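# Turn reversed plates around and reseat them in their nests

## Task

Look at the three plates and find any that sit back to front, then rotate each of those half a turn. At the end every plate must rest in the nest it began in, lying flat within the locators, with well A1 at the nest corner labelled A1, and staying there without the robot holding it. Then open the gripper and move the hand away.

## Robot and tools

Robot: a single four-axis SCARA-style plate mover with one gripper that always stays level. Its joints, base outward, are lift (0.000 to 0.550 m), shoulder (-2.000 to 2.000 rad), elbow (-2.800 to 2.800 rad) and wrist yaw (-12.566 to 12.566 rad), plus a two-finger gripper driven by one number. Never let the elbow angle get closer than 0.4 rad to zero, or the arm may fold and fault. Load limits: lift 54 N, shoulder 8.1 N m, elbow 4.05 N m, wrist yaw 1.35 N m, and a carried plate adds to them. Reaching one stops the arm for 10 s and drops the rest of that call.

Frames: the scene frame has its origin on the table top below the arm base, +z up, and +y to the left when facing along +x. The gripper frame has its fingers pointing along +x and closing along y. The commanded point, end_effector_position, sits midway between the two rubber pads, 2 to 3 cm behind the fingertips.

Plate orientation: on a labelled plate, well A1 is at the short end carrying the label, in the corner on the far side from the labelled long edge. To reverse a plate, put it down on the raised nest RG, let go, turn the hand 180 degrees and grip it again from the opposite end, then return it.

The row: every motion is written as one list of 5 numbers, each between -1 and 1: [dx, dy, dz, rz, opening]. dx, dy, dz, rz are an offset, not a pose: they are taken in the gripper's own axes and counted from the gripper pose reported in the latest result that shows it (before any such result in the scene, and for a second or later call in one reply, from where the hand is when the action starts). Scale: 1.0 equals 0.6 m for dx, dy, dz and 180 degrees for rz; rz turns from +x toward +y. The gripper cannot tilt. opening is absolute: +1 is fully open (0.140 m), -1 is closed (pads still 0.066 m apart). Going from open to closed needs about 0.6 s. Because offsets start from a measured pose, resending a small offset against something rigid does not press harder, but against something that yields it moves further. An all-zero row is not a pause: it pulls the hand back to the reference pose.

execute_actions: argument actions is a list with zero or one entry, plus optional pictures (true/false). An empty list only returns the state. An entry {"rows": [[5 numbers], ...], "steps": n} runs n control steps (up to 15, default 15, each 1/30 s), one row per step, the last row repeating if rows run out; every row is counted from the same reference pose, not from the row before. An entry {"steps": n} without rows is a wait of up to 300 steps, counted from the previous result, so your reply time is included. A rejected call sends nothing. Each step the commanded pose is clipped to within 70 mm and 16 degrees of the measured pose, so far targets take several actions; after an action the arm only continues to the last clipped pose.

move: argument target is one 5-number row as above (offset in gripper axes from the last reported pose, opening absolute and sent at the start); speed is the path's top speed in m/s, 0.002 to 0.5, default 0.25, with turning capped at twice that in rad/s. The straight path lasts 0.5 to 10 s and is cut off after 10 s. It does not avoid obstacles, the hand may lag, stray or overshoot the speed (notably with the arm nearly stretched), and faster or deeper contact hits harder. The result adds a move: line giving the ending (done, off_target, moving, held, fault), the limits that acted (paced means the pose was clipped; held means a check blocked some steps, after which motion may be much faster than speed), and the distance to target.

wait: seconds from 0 to 10; nothing new is commanded.

zoom_image: camera (cam_head_left, cam_head_right, cam_high, cam_low, cam_wrist) and region [x0, y0, x1, y1] in pixels from the image's top-left, at most 504 by 504. Full images are 896x504, except cam_wrist at 616x616 (fisheye).

finished_scene: scene, the number of the current scene.

Results: the state line gives end_effector_position in metres and end_effector_quat_wxyz in the scene frame (less accurate at long reach). Joint positions lists lift, shoulder, elbow, wrist yaw and the pad gap in metres. grip_measured is the finger opening on the command scale; readings may be off by about 1 mm consistently. A pose unreachable line means the clearance check altered or blocked the command; HELD marks steps where it did so. Hand target shows the pose the controller is currently driving toward. MOTOR HOT appears from 85 °C; at 100 °C an OVER-TEMPERATURE FAULT brakes the arm until it cools.

Gripping: to hold a plate, command an opening about 0.04 below grip_measured; a smaller margin gives a lighter hold. Pads push up to about 18 N each; closing fast can squeeze harder, sometimes forcing the fingers open. Carrying a load heats motors, even while you are thinking, so do not hold plates longer than needed.

Avoid: dropping plates, knocking anything off the table, slamming into nests or locators, pressing hard with targets far beyond contact, and fast contact moves. Occasionally something may briefly pull on a held plate or nudge a loose one. Before finishing, confirm each plate lies flat in its own nest unsupported, then open and lift clear.

Each tool is called as name(argument=value, ...) on one line, values as JSON.

## Session

execute_actions(actions=[])

Scene clock: 0.00 s of 12600.00 s.
end_effector_position=(+0.4295, +0.0129, +0.4309) grip_measured=+1.00 end_effector_quat_wxyz=(+0.953, +0.000, +0.000, -0.303)
Joint positions: [ 0.426 -0.433 -0.643  0.461  0.14 ]
Motor temperatures (°C, as the motors report them): [27 24 25 23]
Hand target: +0.429, +0.013, +0.431; +0.953, +0.000, +0.000, -0.303

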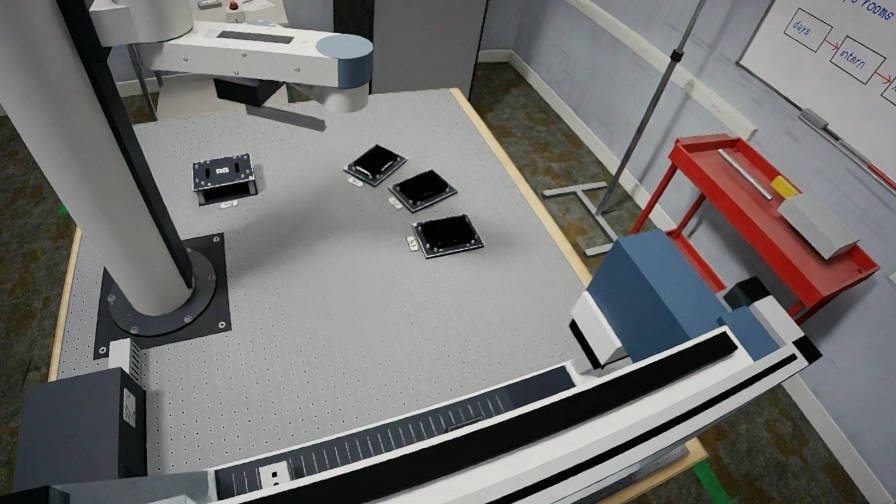

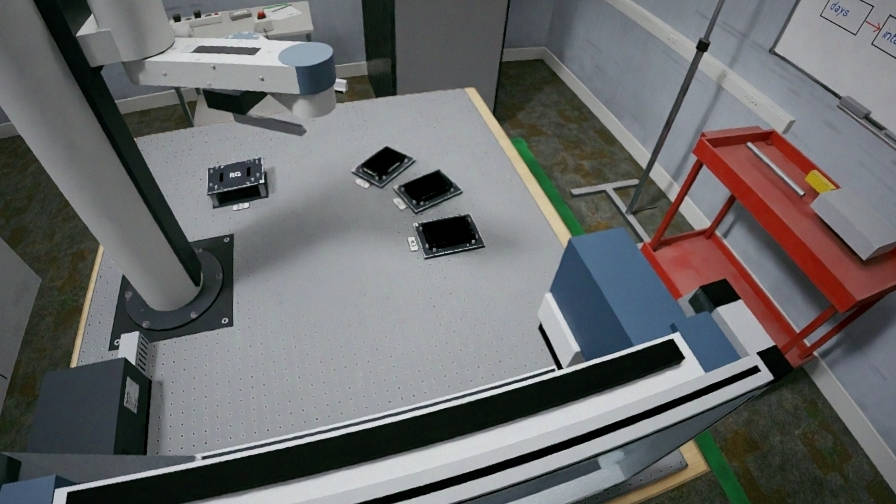

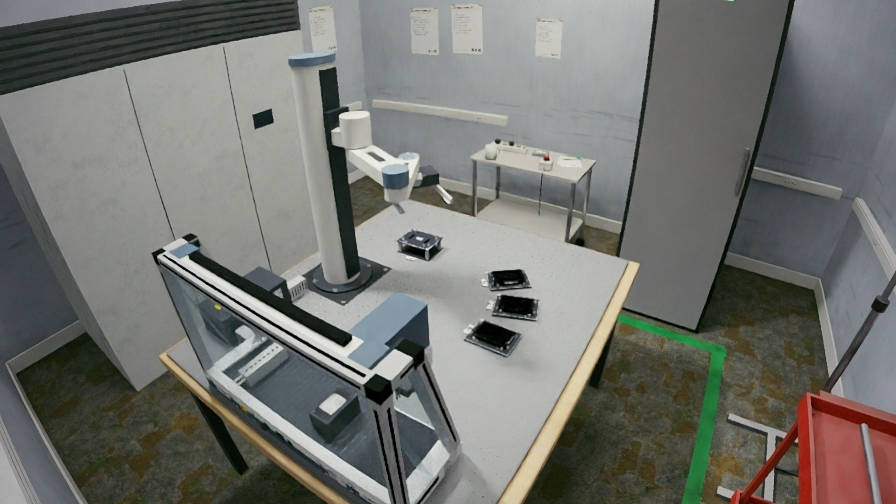

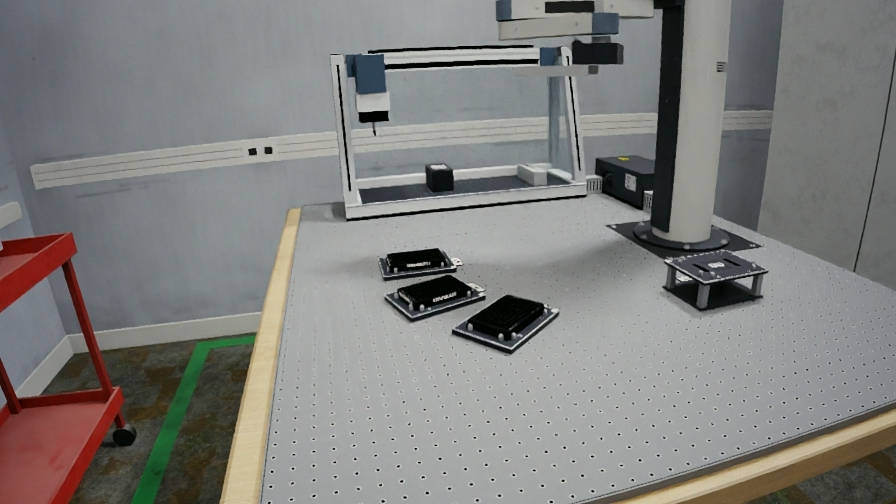

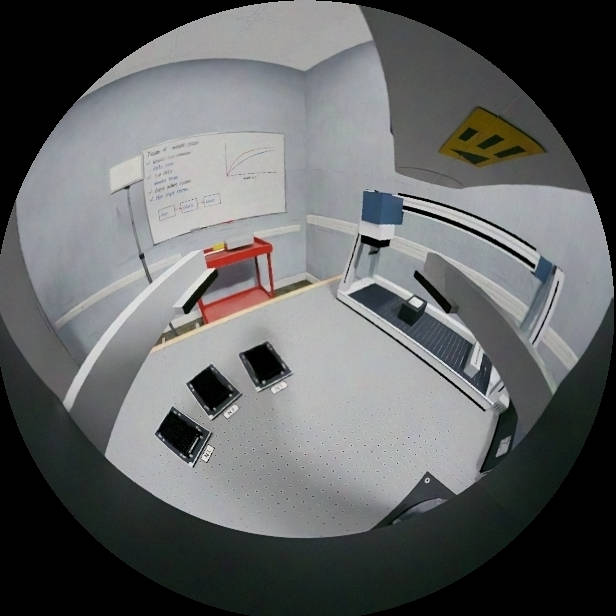

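zoom_image(camera="cam_wrist", region=[140, 330, 310, 480])

zoom_image(camera="cam_head_left", region=[330, 130, 500, 270])

Region (140, 330, 310, 480) of cam_wrist's 616x616 image, scaled by 2.965, with more detail than that image has; it fills the top 445 rows of this view, and the rest is white.

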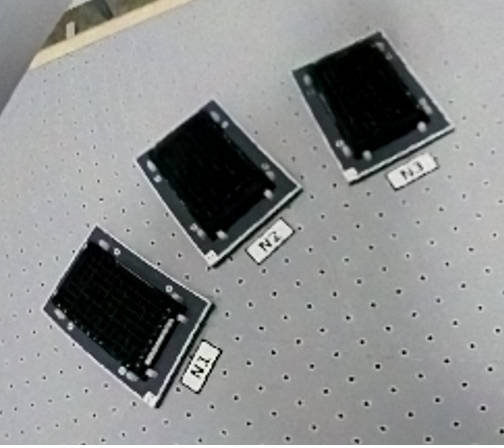

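Region (330, 130, 500, 270) of cam_head_left's 896x504 image, scaled by 2.965, with more detail than that image has; it fills the top 415 rows of this view, and the rest is white.

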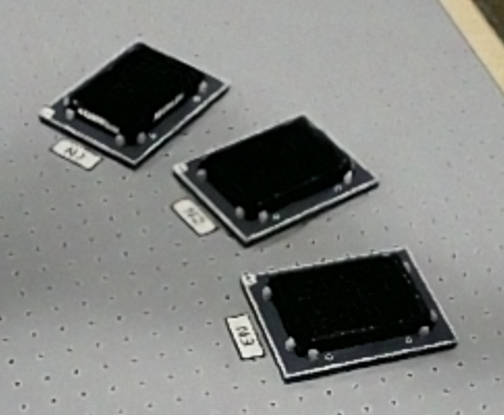

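move(target=[0.4045,0.2317,-0.6,0.19,0.0], speed=0.45)

zoom_image(camera="cam_wrist", region=[160, 220, 480, 540])

Scene clock: 14.23 s of 12600.00 s.
end_effector_position=(+0.7080, -0.0134, +0.0708) grip_measured=+0.00 end_effector_quat_wxyz=(+1.000, +0.000, +0.000, -0.009)
Joint positions: [ 0.066 -0.677 -1.709  2.368  0.103]
Motor temperatures (°C, as the motors report them): [27 24 25 23]
Hand target: +0.708, -0.013, +0.071; +1.000, +0.000, +0.000, -0.009
Off the commanded pose: 0.000 m, 0 deg.
After step 90, 9.53 s passed at rest.
move: done; limits=paced

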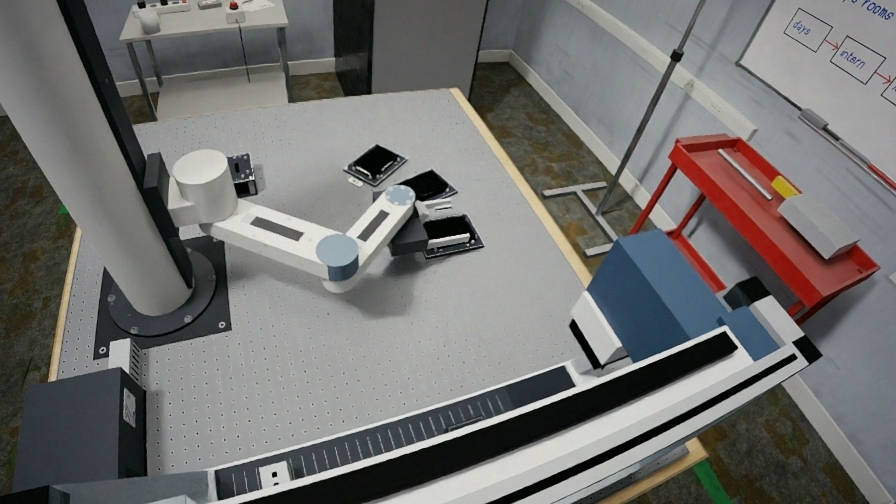

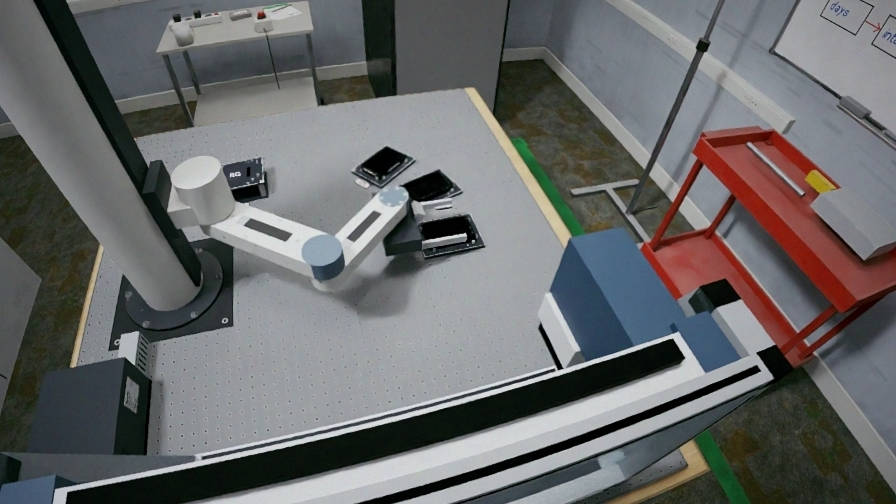

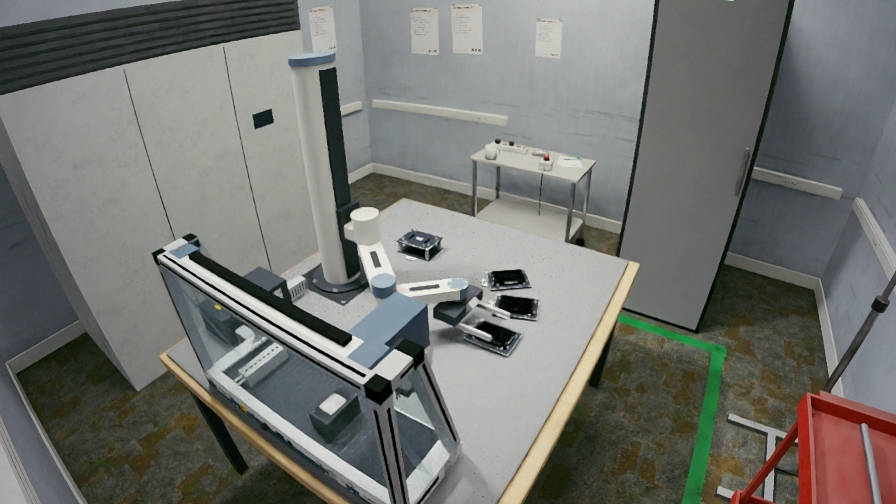

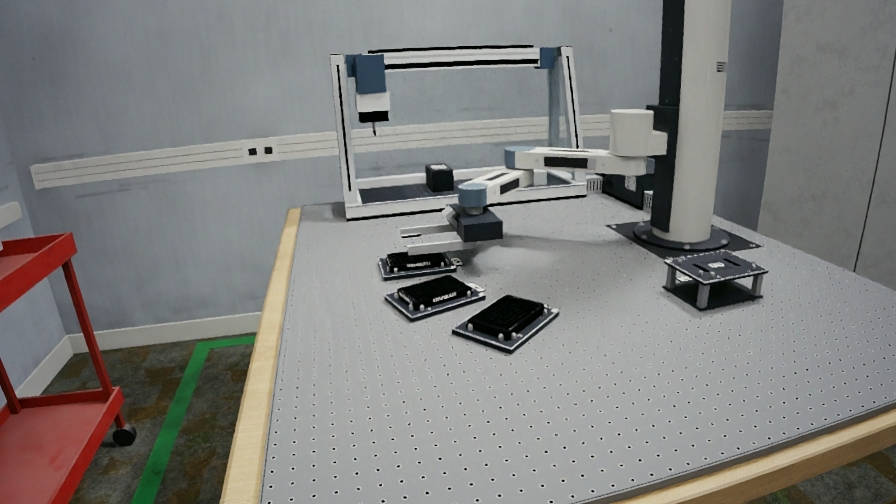

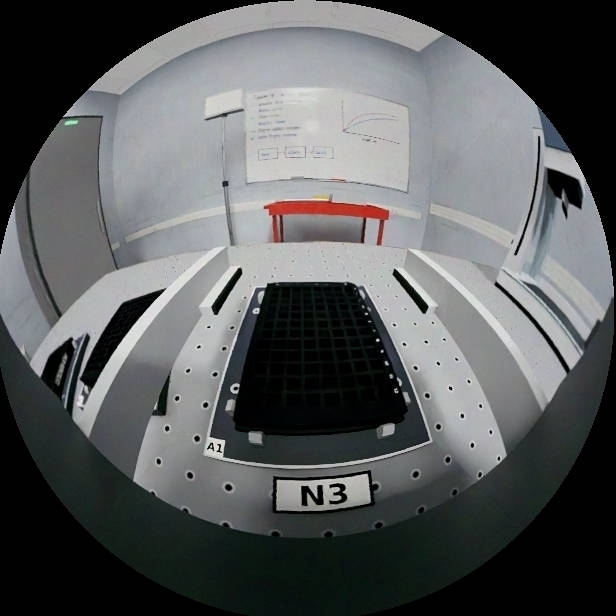

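Region (160, 220, 480, 540) of cam_wrist's 616x616 image, scaled by 1.575, with more detail than that image has.

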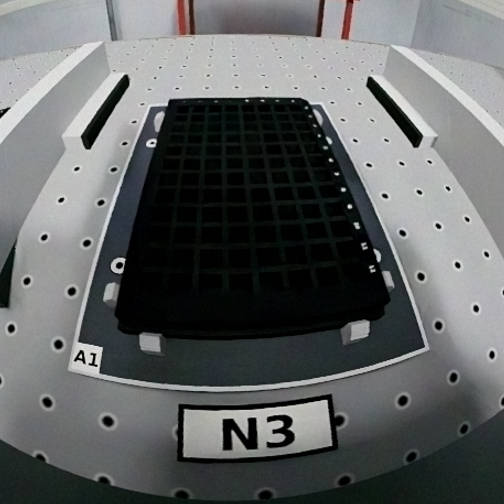

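move(target=[0.0065,0.0032,-0.0645,0.005,-0.1], speed=0.07)

zoom_image(camera="cam_wrist", region=[160, 200, 480, 520])

Scene clock: 21.47 s of 12600.00 s.
end_effector_position=(+0.7119, -0.0116, +0.0321) grip_measured=-0.10 end_effector_quat_wxyz=(+1.000, +0.000, +0.000, -0.001)
Joint positions: [ 0.027 -0.668 -1.733  2.397  0.099]
Motor temperatures (°C, as the motors report them): [27 24 25 23]
Hand target: +0.712, -0.012, +0.032; +1.000, +0.000, +0.000, -0.001
Off the commanded pose: 0.000 m, 0 deg.
After step 90, 3.40 s passed at rest.
move: done

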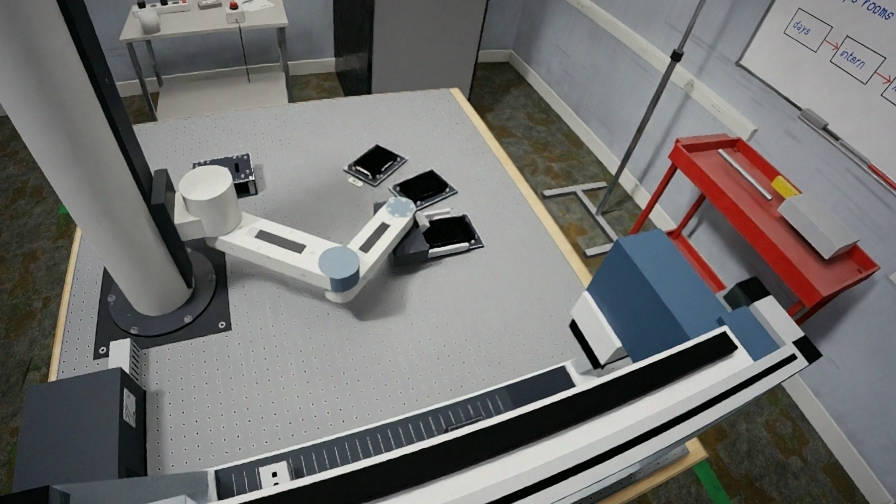

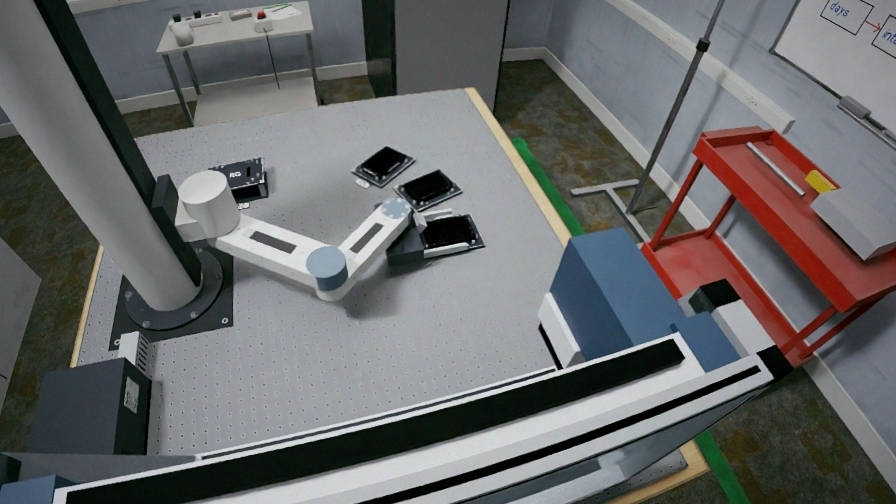

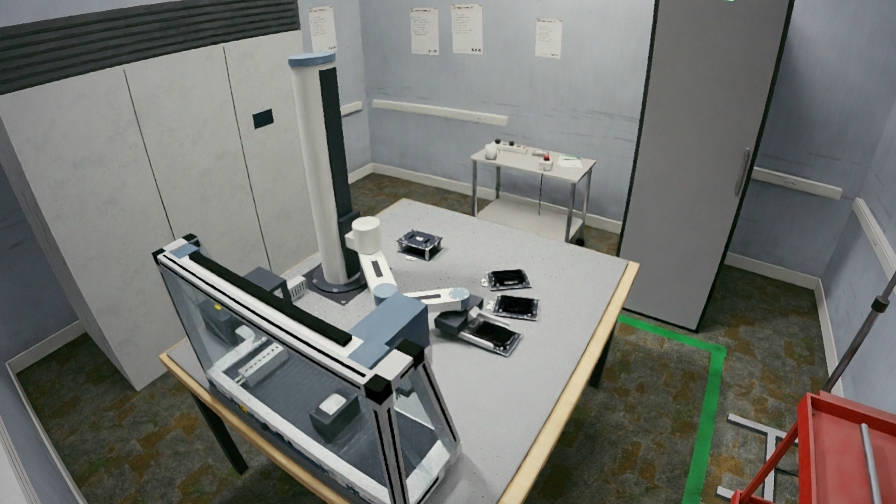

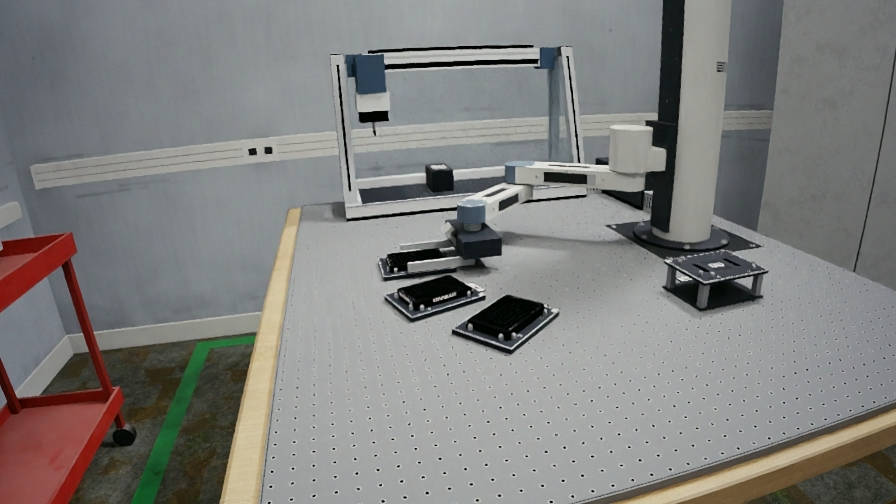

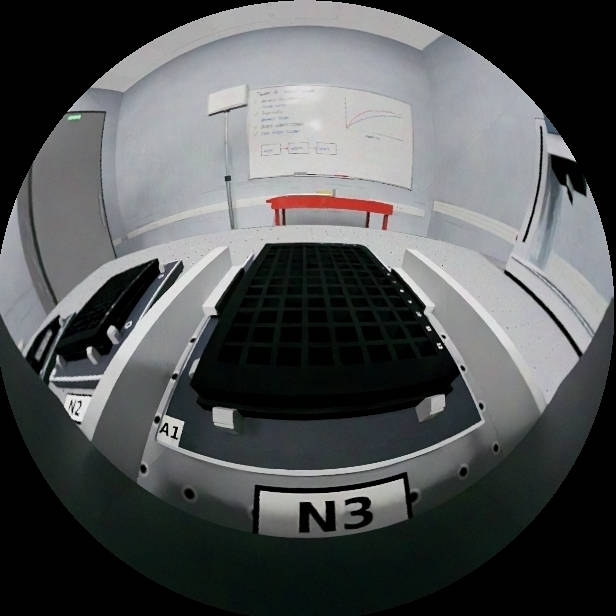

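Region (160, 200, 480, 520) of cam_wrist's 616x616 image, scaled by 1.575, with more detail than that image has.

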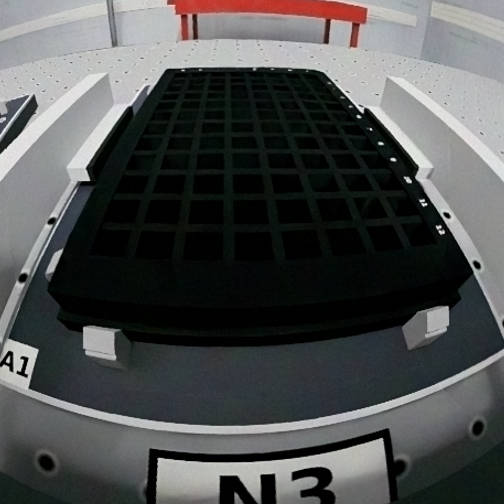

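execute_actions(actions=[{"rows":[[0.0008,0.001,0,0,-0.2],[0.0008,0.001,0,0,-0.3],[0.0008,0.001,0,0,-0.38],[0.0008,0.001,0,0,-0.42],[0.0008,0.001,0,0,-0.44],[0.0008,0.001,0,0,-0.46],[0.0008,0.001,0,0,-0.48],[0.0008,0.001,0,0,-0.5],[0.0008,0.001,0,0,-0.52],[0.0008,0.001,0,0,-0.54]],"steps":15}], pictures=false)

Scene clock: 24.80 s of 12600.00 s.
end_effector_position=(+0.7124, -0.0111, +0.0321) grip_measured=-0.50 end_effector_quat_wxyz=(+1.000, +0.000, +0.000, -0.001)
Joint positions: [ 0.027 -0.665 -1.735  2.397  0.085]
Motor temperatures (°C, as the motors report them): [27 24 25 23]
Hand target: +0.712, -0.011, +0.032; +1.000, +0.000, +0.000, -0.001
Off the commanded pose: 0.000 m, 0 deg.
Steps of this call (steps 1 to 85: nothing new was sent; steps 86 to 100: all 15 steps of this action). Readings (end_effector_position):
86: (+0.7119, -0.0116, +0.0321)
87: (+0.7123, -0.0113, +0.0321)
89: (+0.7124, -0.0111, +0.0321)
93: (+0.7124, -0.0111, +0.0321)
100: the state above

move(target=[0,0,0.04,0,-0.55], speed=0.08)

move(target=[-0.45,0.35,0.15,0,-0.55], speed=0.35)

move(target=[-0.435,0.195,0,0,-0.55], speed=0.35)

zoom_image(camera="cam_wrist", region=[160, 340, 480, 540])

Scene clock: 30.60 s of 12600.00 s.
end_effector_position=(+0.7124, -0.0111, +0.0561) grip_measured=-0.50 end_effector_quat_wxyz=(+1.000, +0.000, +0.000, -0.001)
Joint positions: [ 0.051 -0.665 -1.735  2.397  0.085]
Motor temperatures (°C, as the motors report them): [27 24 25 23]
Hand target: +0.712, -0.011, +0.056; +1.000, +0.000, +0.000, -0.001
Off the commanded pose: 0.000 m, 0 deg.
After step 90, 2.10 s passed at rest.
move: done

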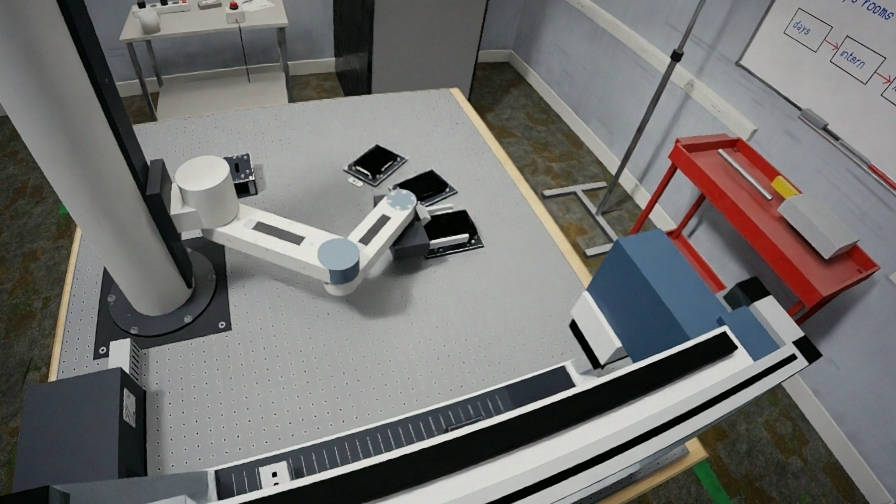

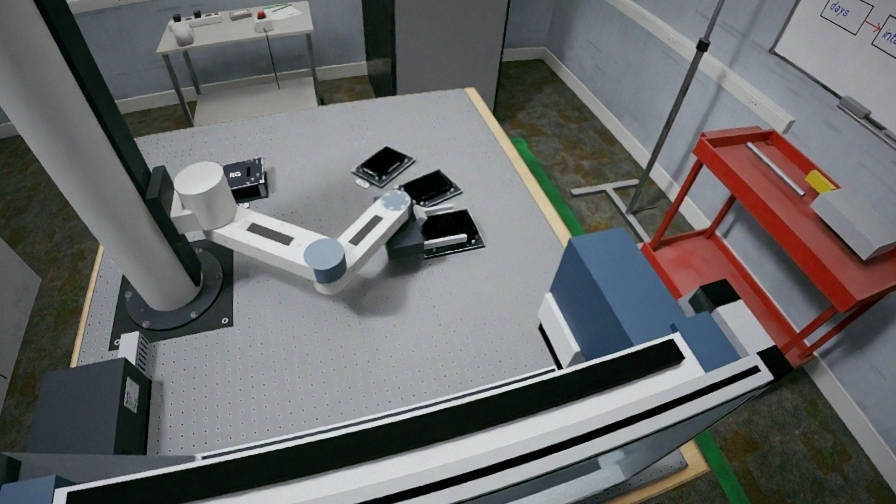

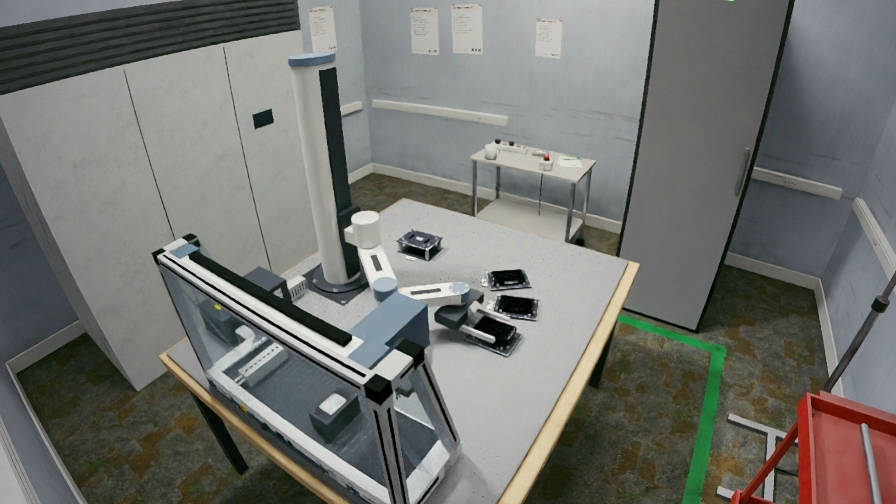

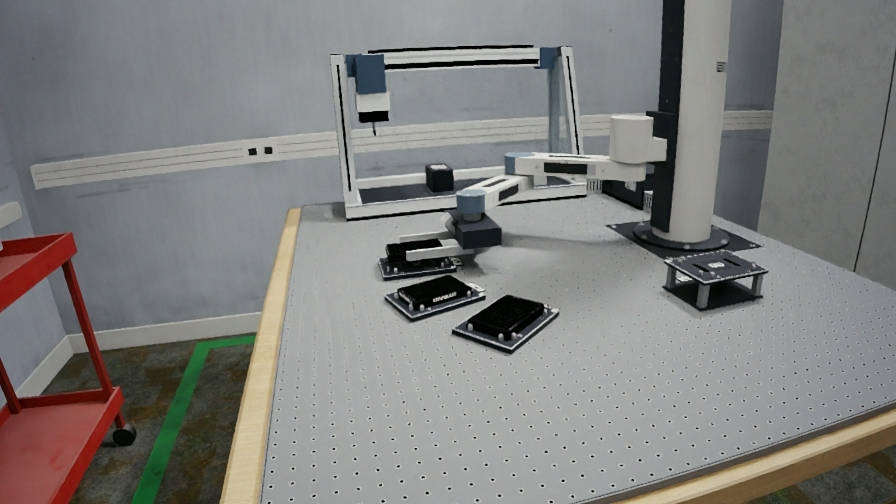

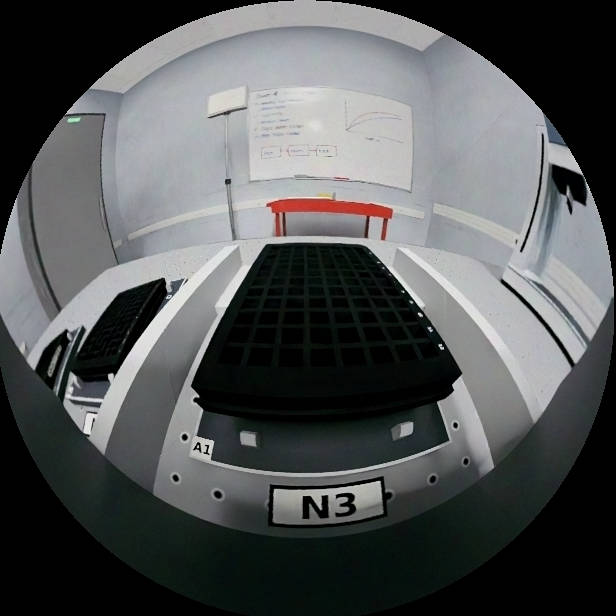

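Scene clock: 32.13 s of 12600.00 s.
end_effector_position=(+0.4428, +0.1996, +0.1461) grip_measured=-0.50 end_effector_quat_wxyz=(+1.000, +0.000, +0.000, -0.001)
Joint positions: [ 0.141  0.05  -0.936  0.883  0.085]
Motor temperatures (°C, as the motors report them): [27 24 25 23]
Hand target: +0.443, +0.199, +0.146; +1.000, +0.000, +0.000, -0.001
Off the commanded pose: 0.000 m, 0 deg.
move: done

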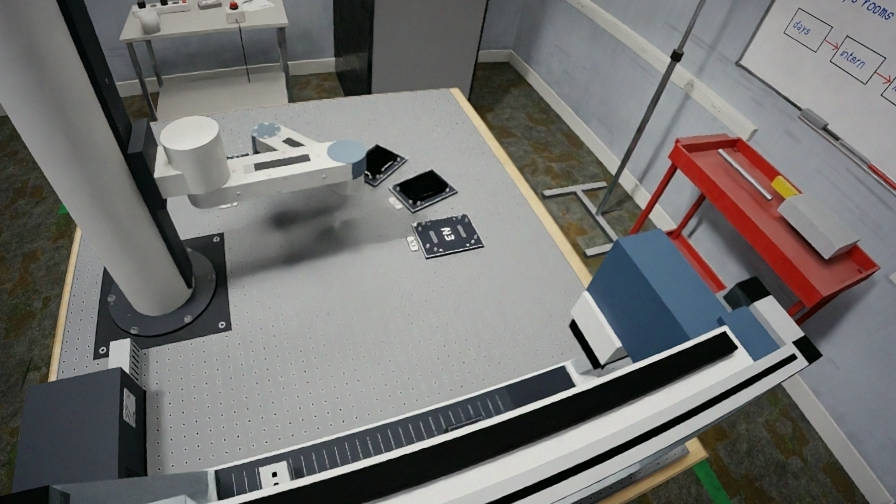

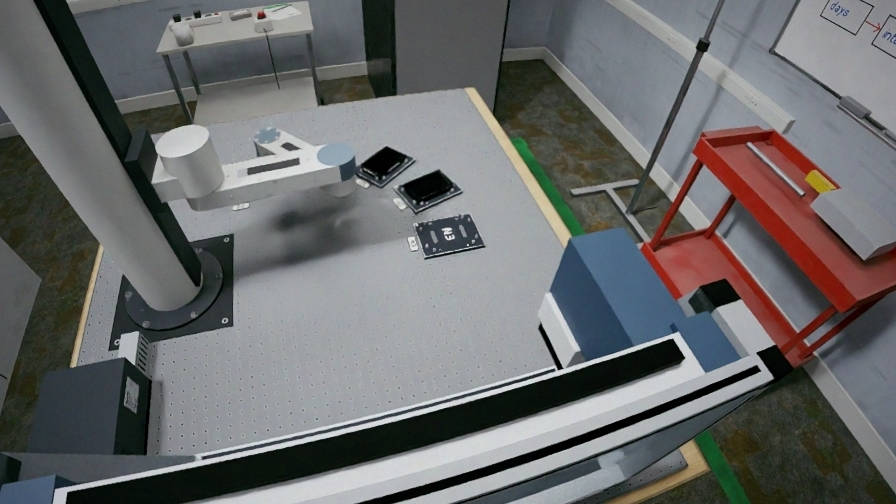

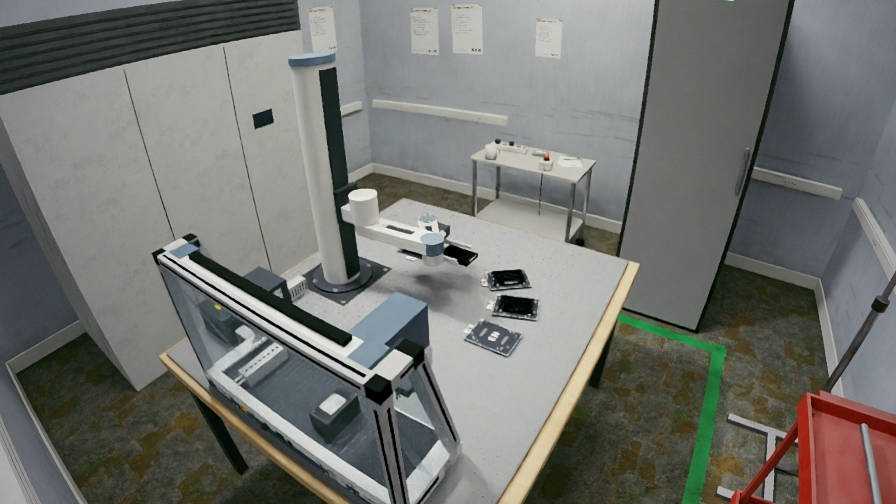

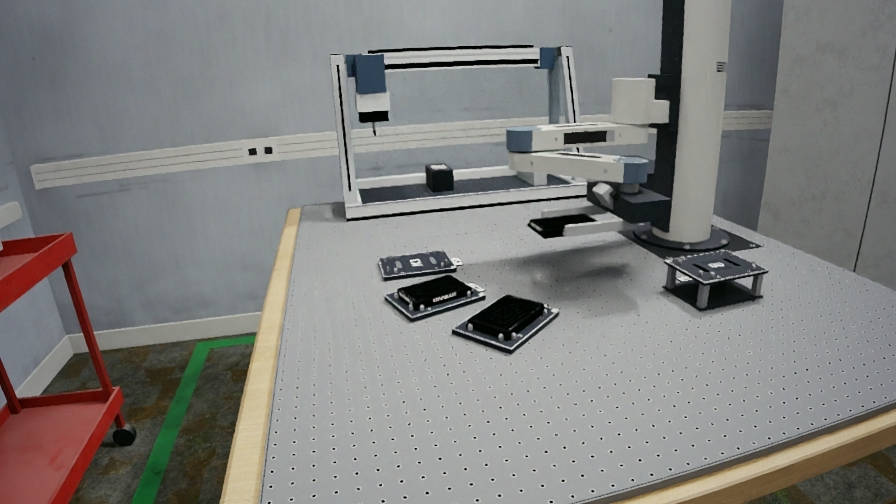

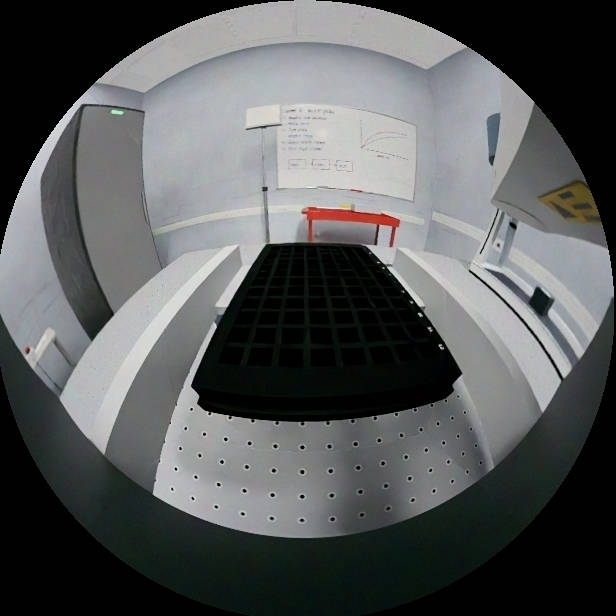

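Scene clock: 33.50 s of 12600.00 s.
end_effector_position=(+0.1820, +0.3171, +0.1461) grip_measured=-0.50 end_effector_quat_wxyz=(+1.000, +0.000, +0.000, -0.001)
Joint positions: [ 0.141  1.204 -1.44   0.233  0.085]
Motor temperatures (°C, as the motors report them): [27 24 25 23]
Hand target: +0.182, +0.317, +0.146; +1.000, +0.000, +0.000, -0.001
Off the commanded pose: 0.000 m, 0 deg.
move: done

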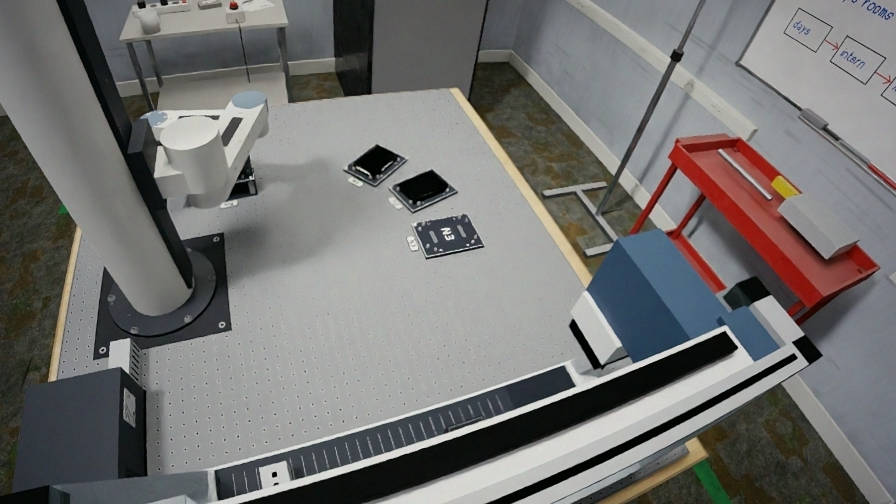

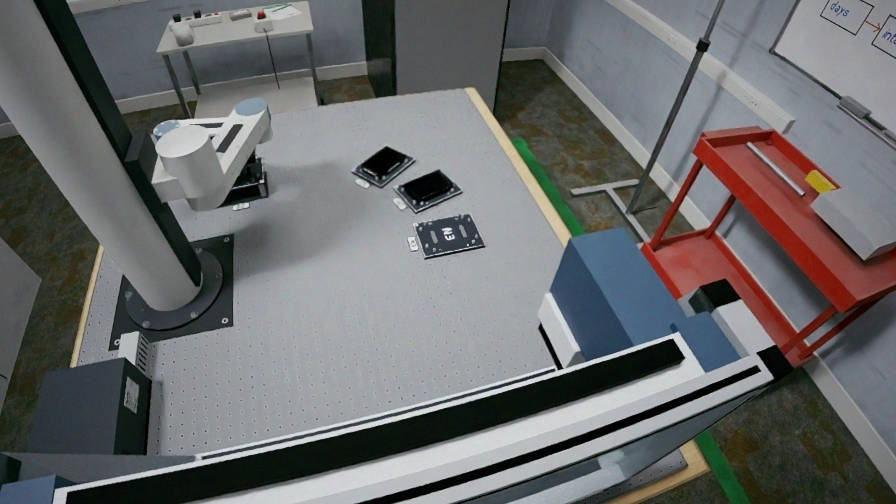

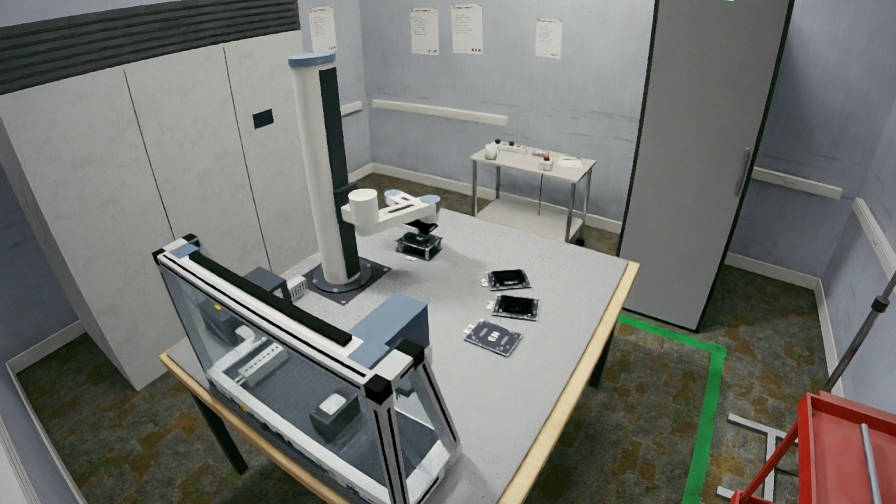

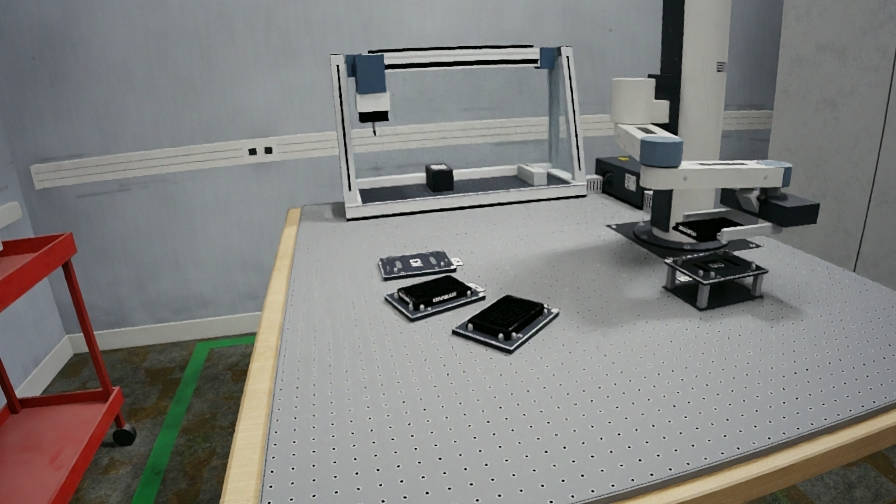

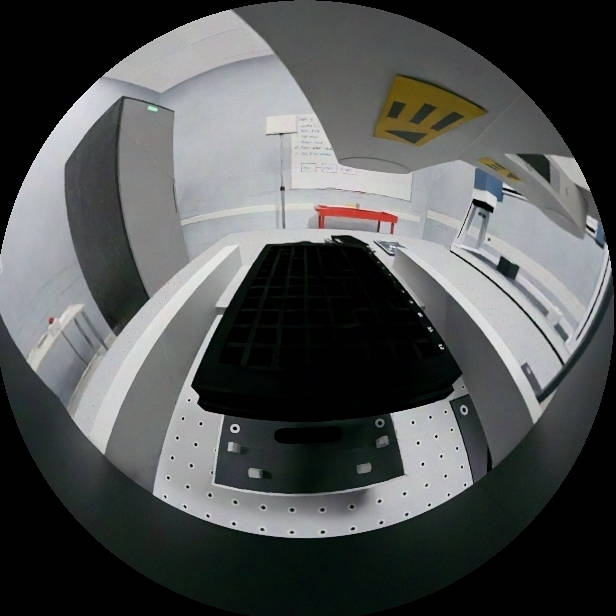

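Region (160, 340, 480, 540) of cam_wrist's 616x616 image, scaled by 1.575, with more detail than that image has; it fills the top 315 rows of this view, and the rest is white.

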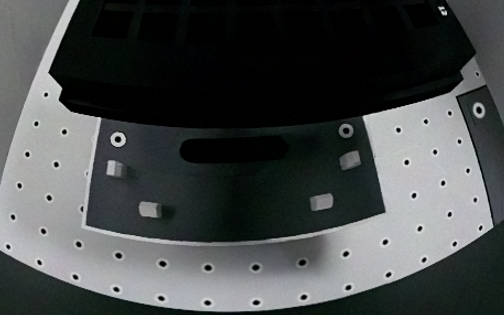

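move(target=[-0.0235,0.016,-0.08,0.013,-0.55], speed=0.12)

zoom_image(camera="cam_wrist", region=[160, 340, 480, 540])

Scene clock: 39.00 s of 12600.00 s.
end_effector_position=(+0.1679, +0.3267, +0.0981) grip_measured=-0.50 end_effector_quat_wxyz=(+1.000, +0.000, +0.000, +0.019)
Joint positions: [ 0.093  1.256 -1.488  0.27   0.085]
Motor temperatures (°C, as the motors report them): [27 24 25 23]
Hand target: +0.168, +0.327, +0.098; +1.000, +0.000, +0.000, +0.019
Off the commanded pose: 0.000 m, 0 deg.
After step 90, 1.77 s passed at rest.
move: done

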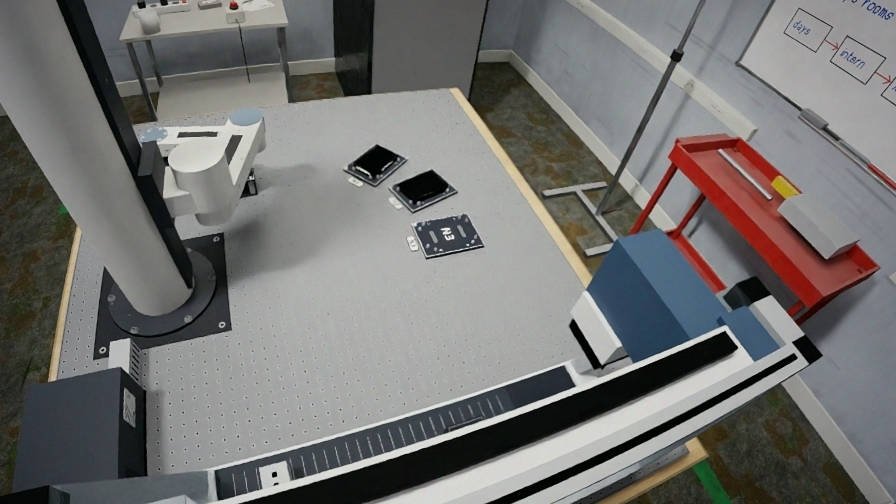

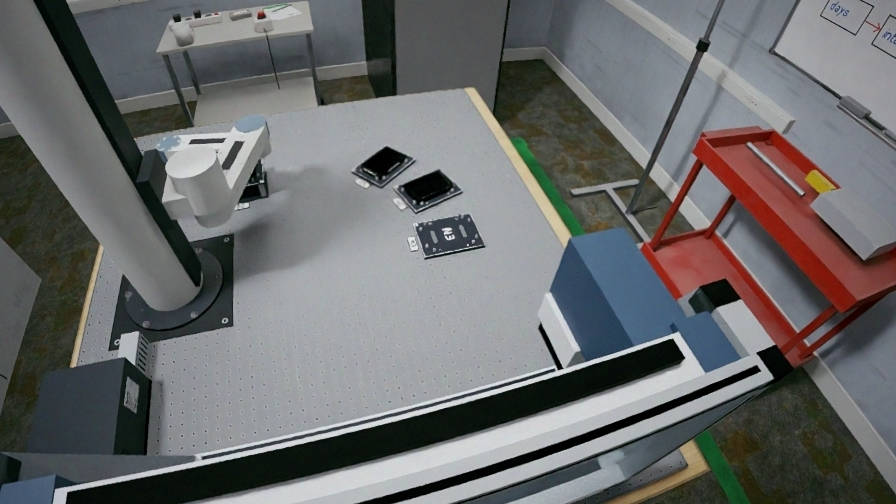

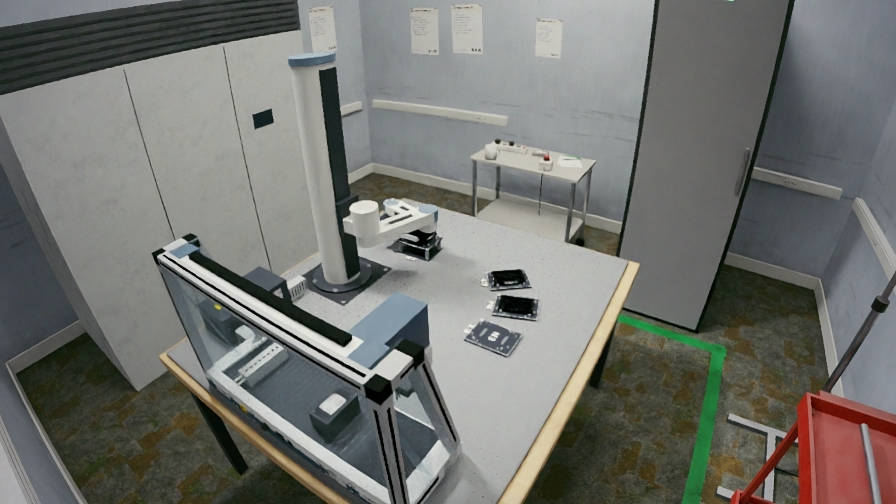

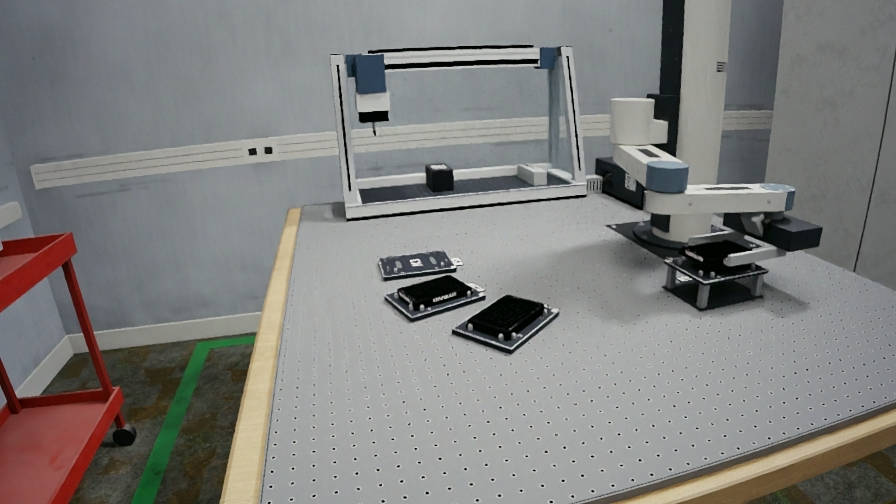

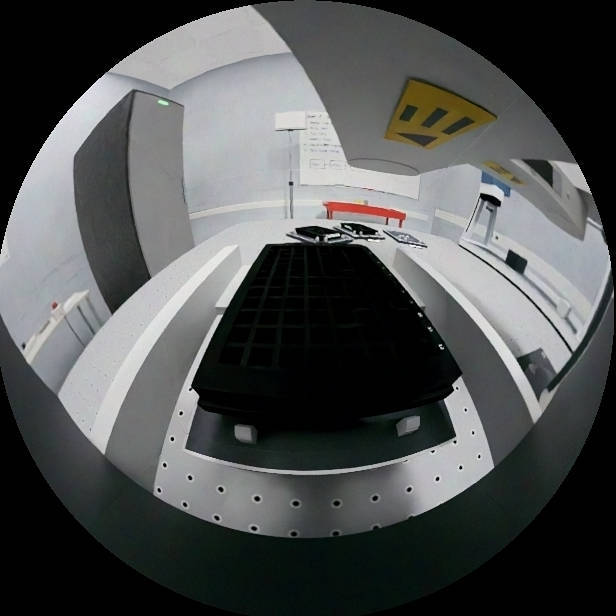

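Region (160, 340, 480, 540) of cam_wrist's 616x616 image, scaled by 1.575, with more detail than that image has; it fills the top 315 rows of this view, and the rest is white.

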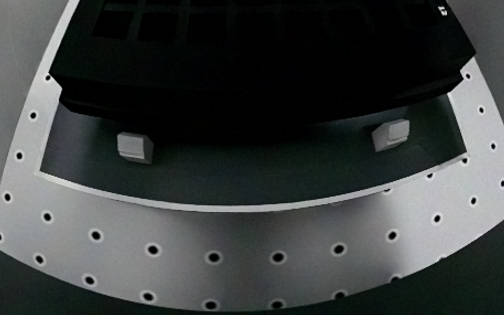

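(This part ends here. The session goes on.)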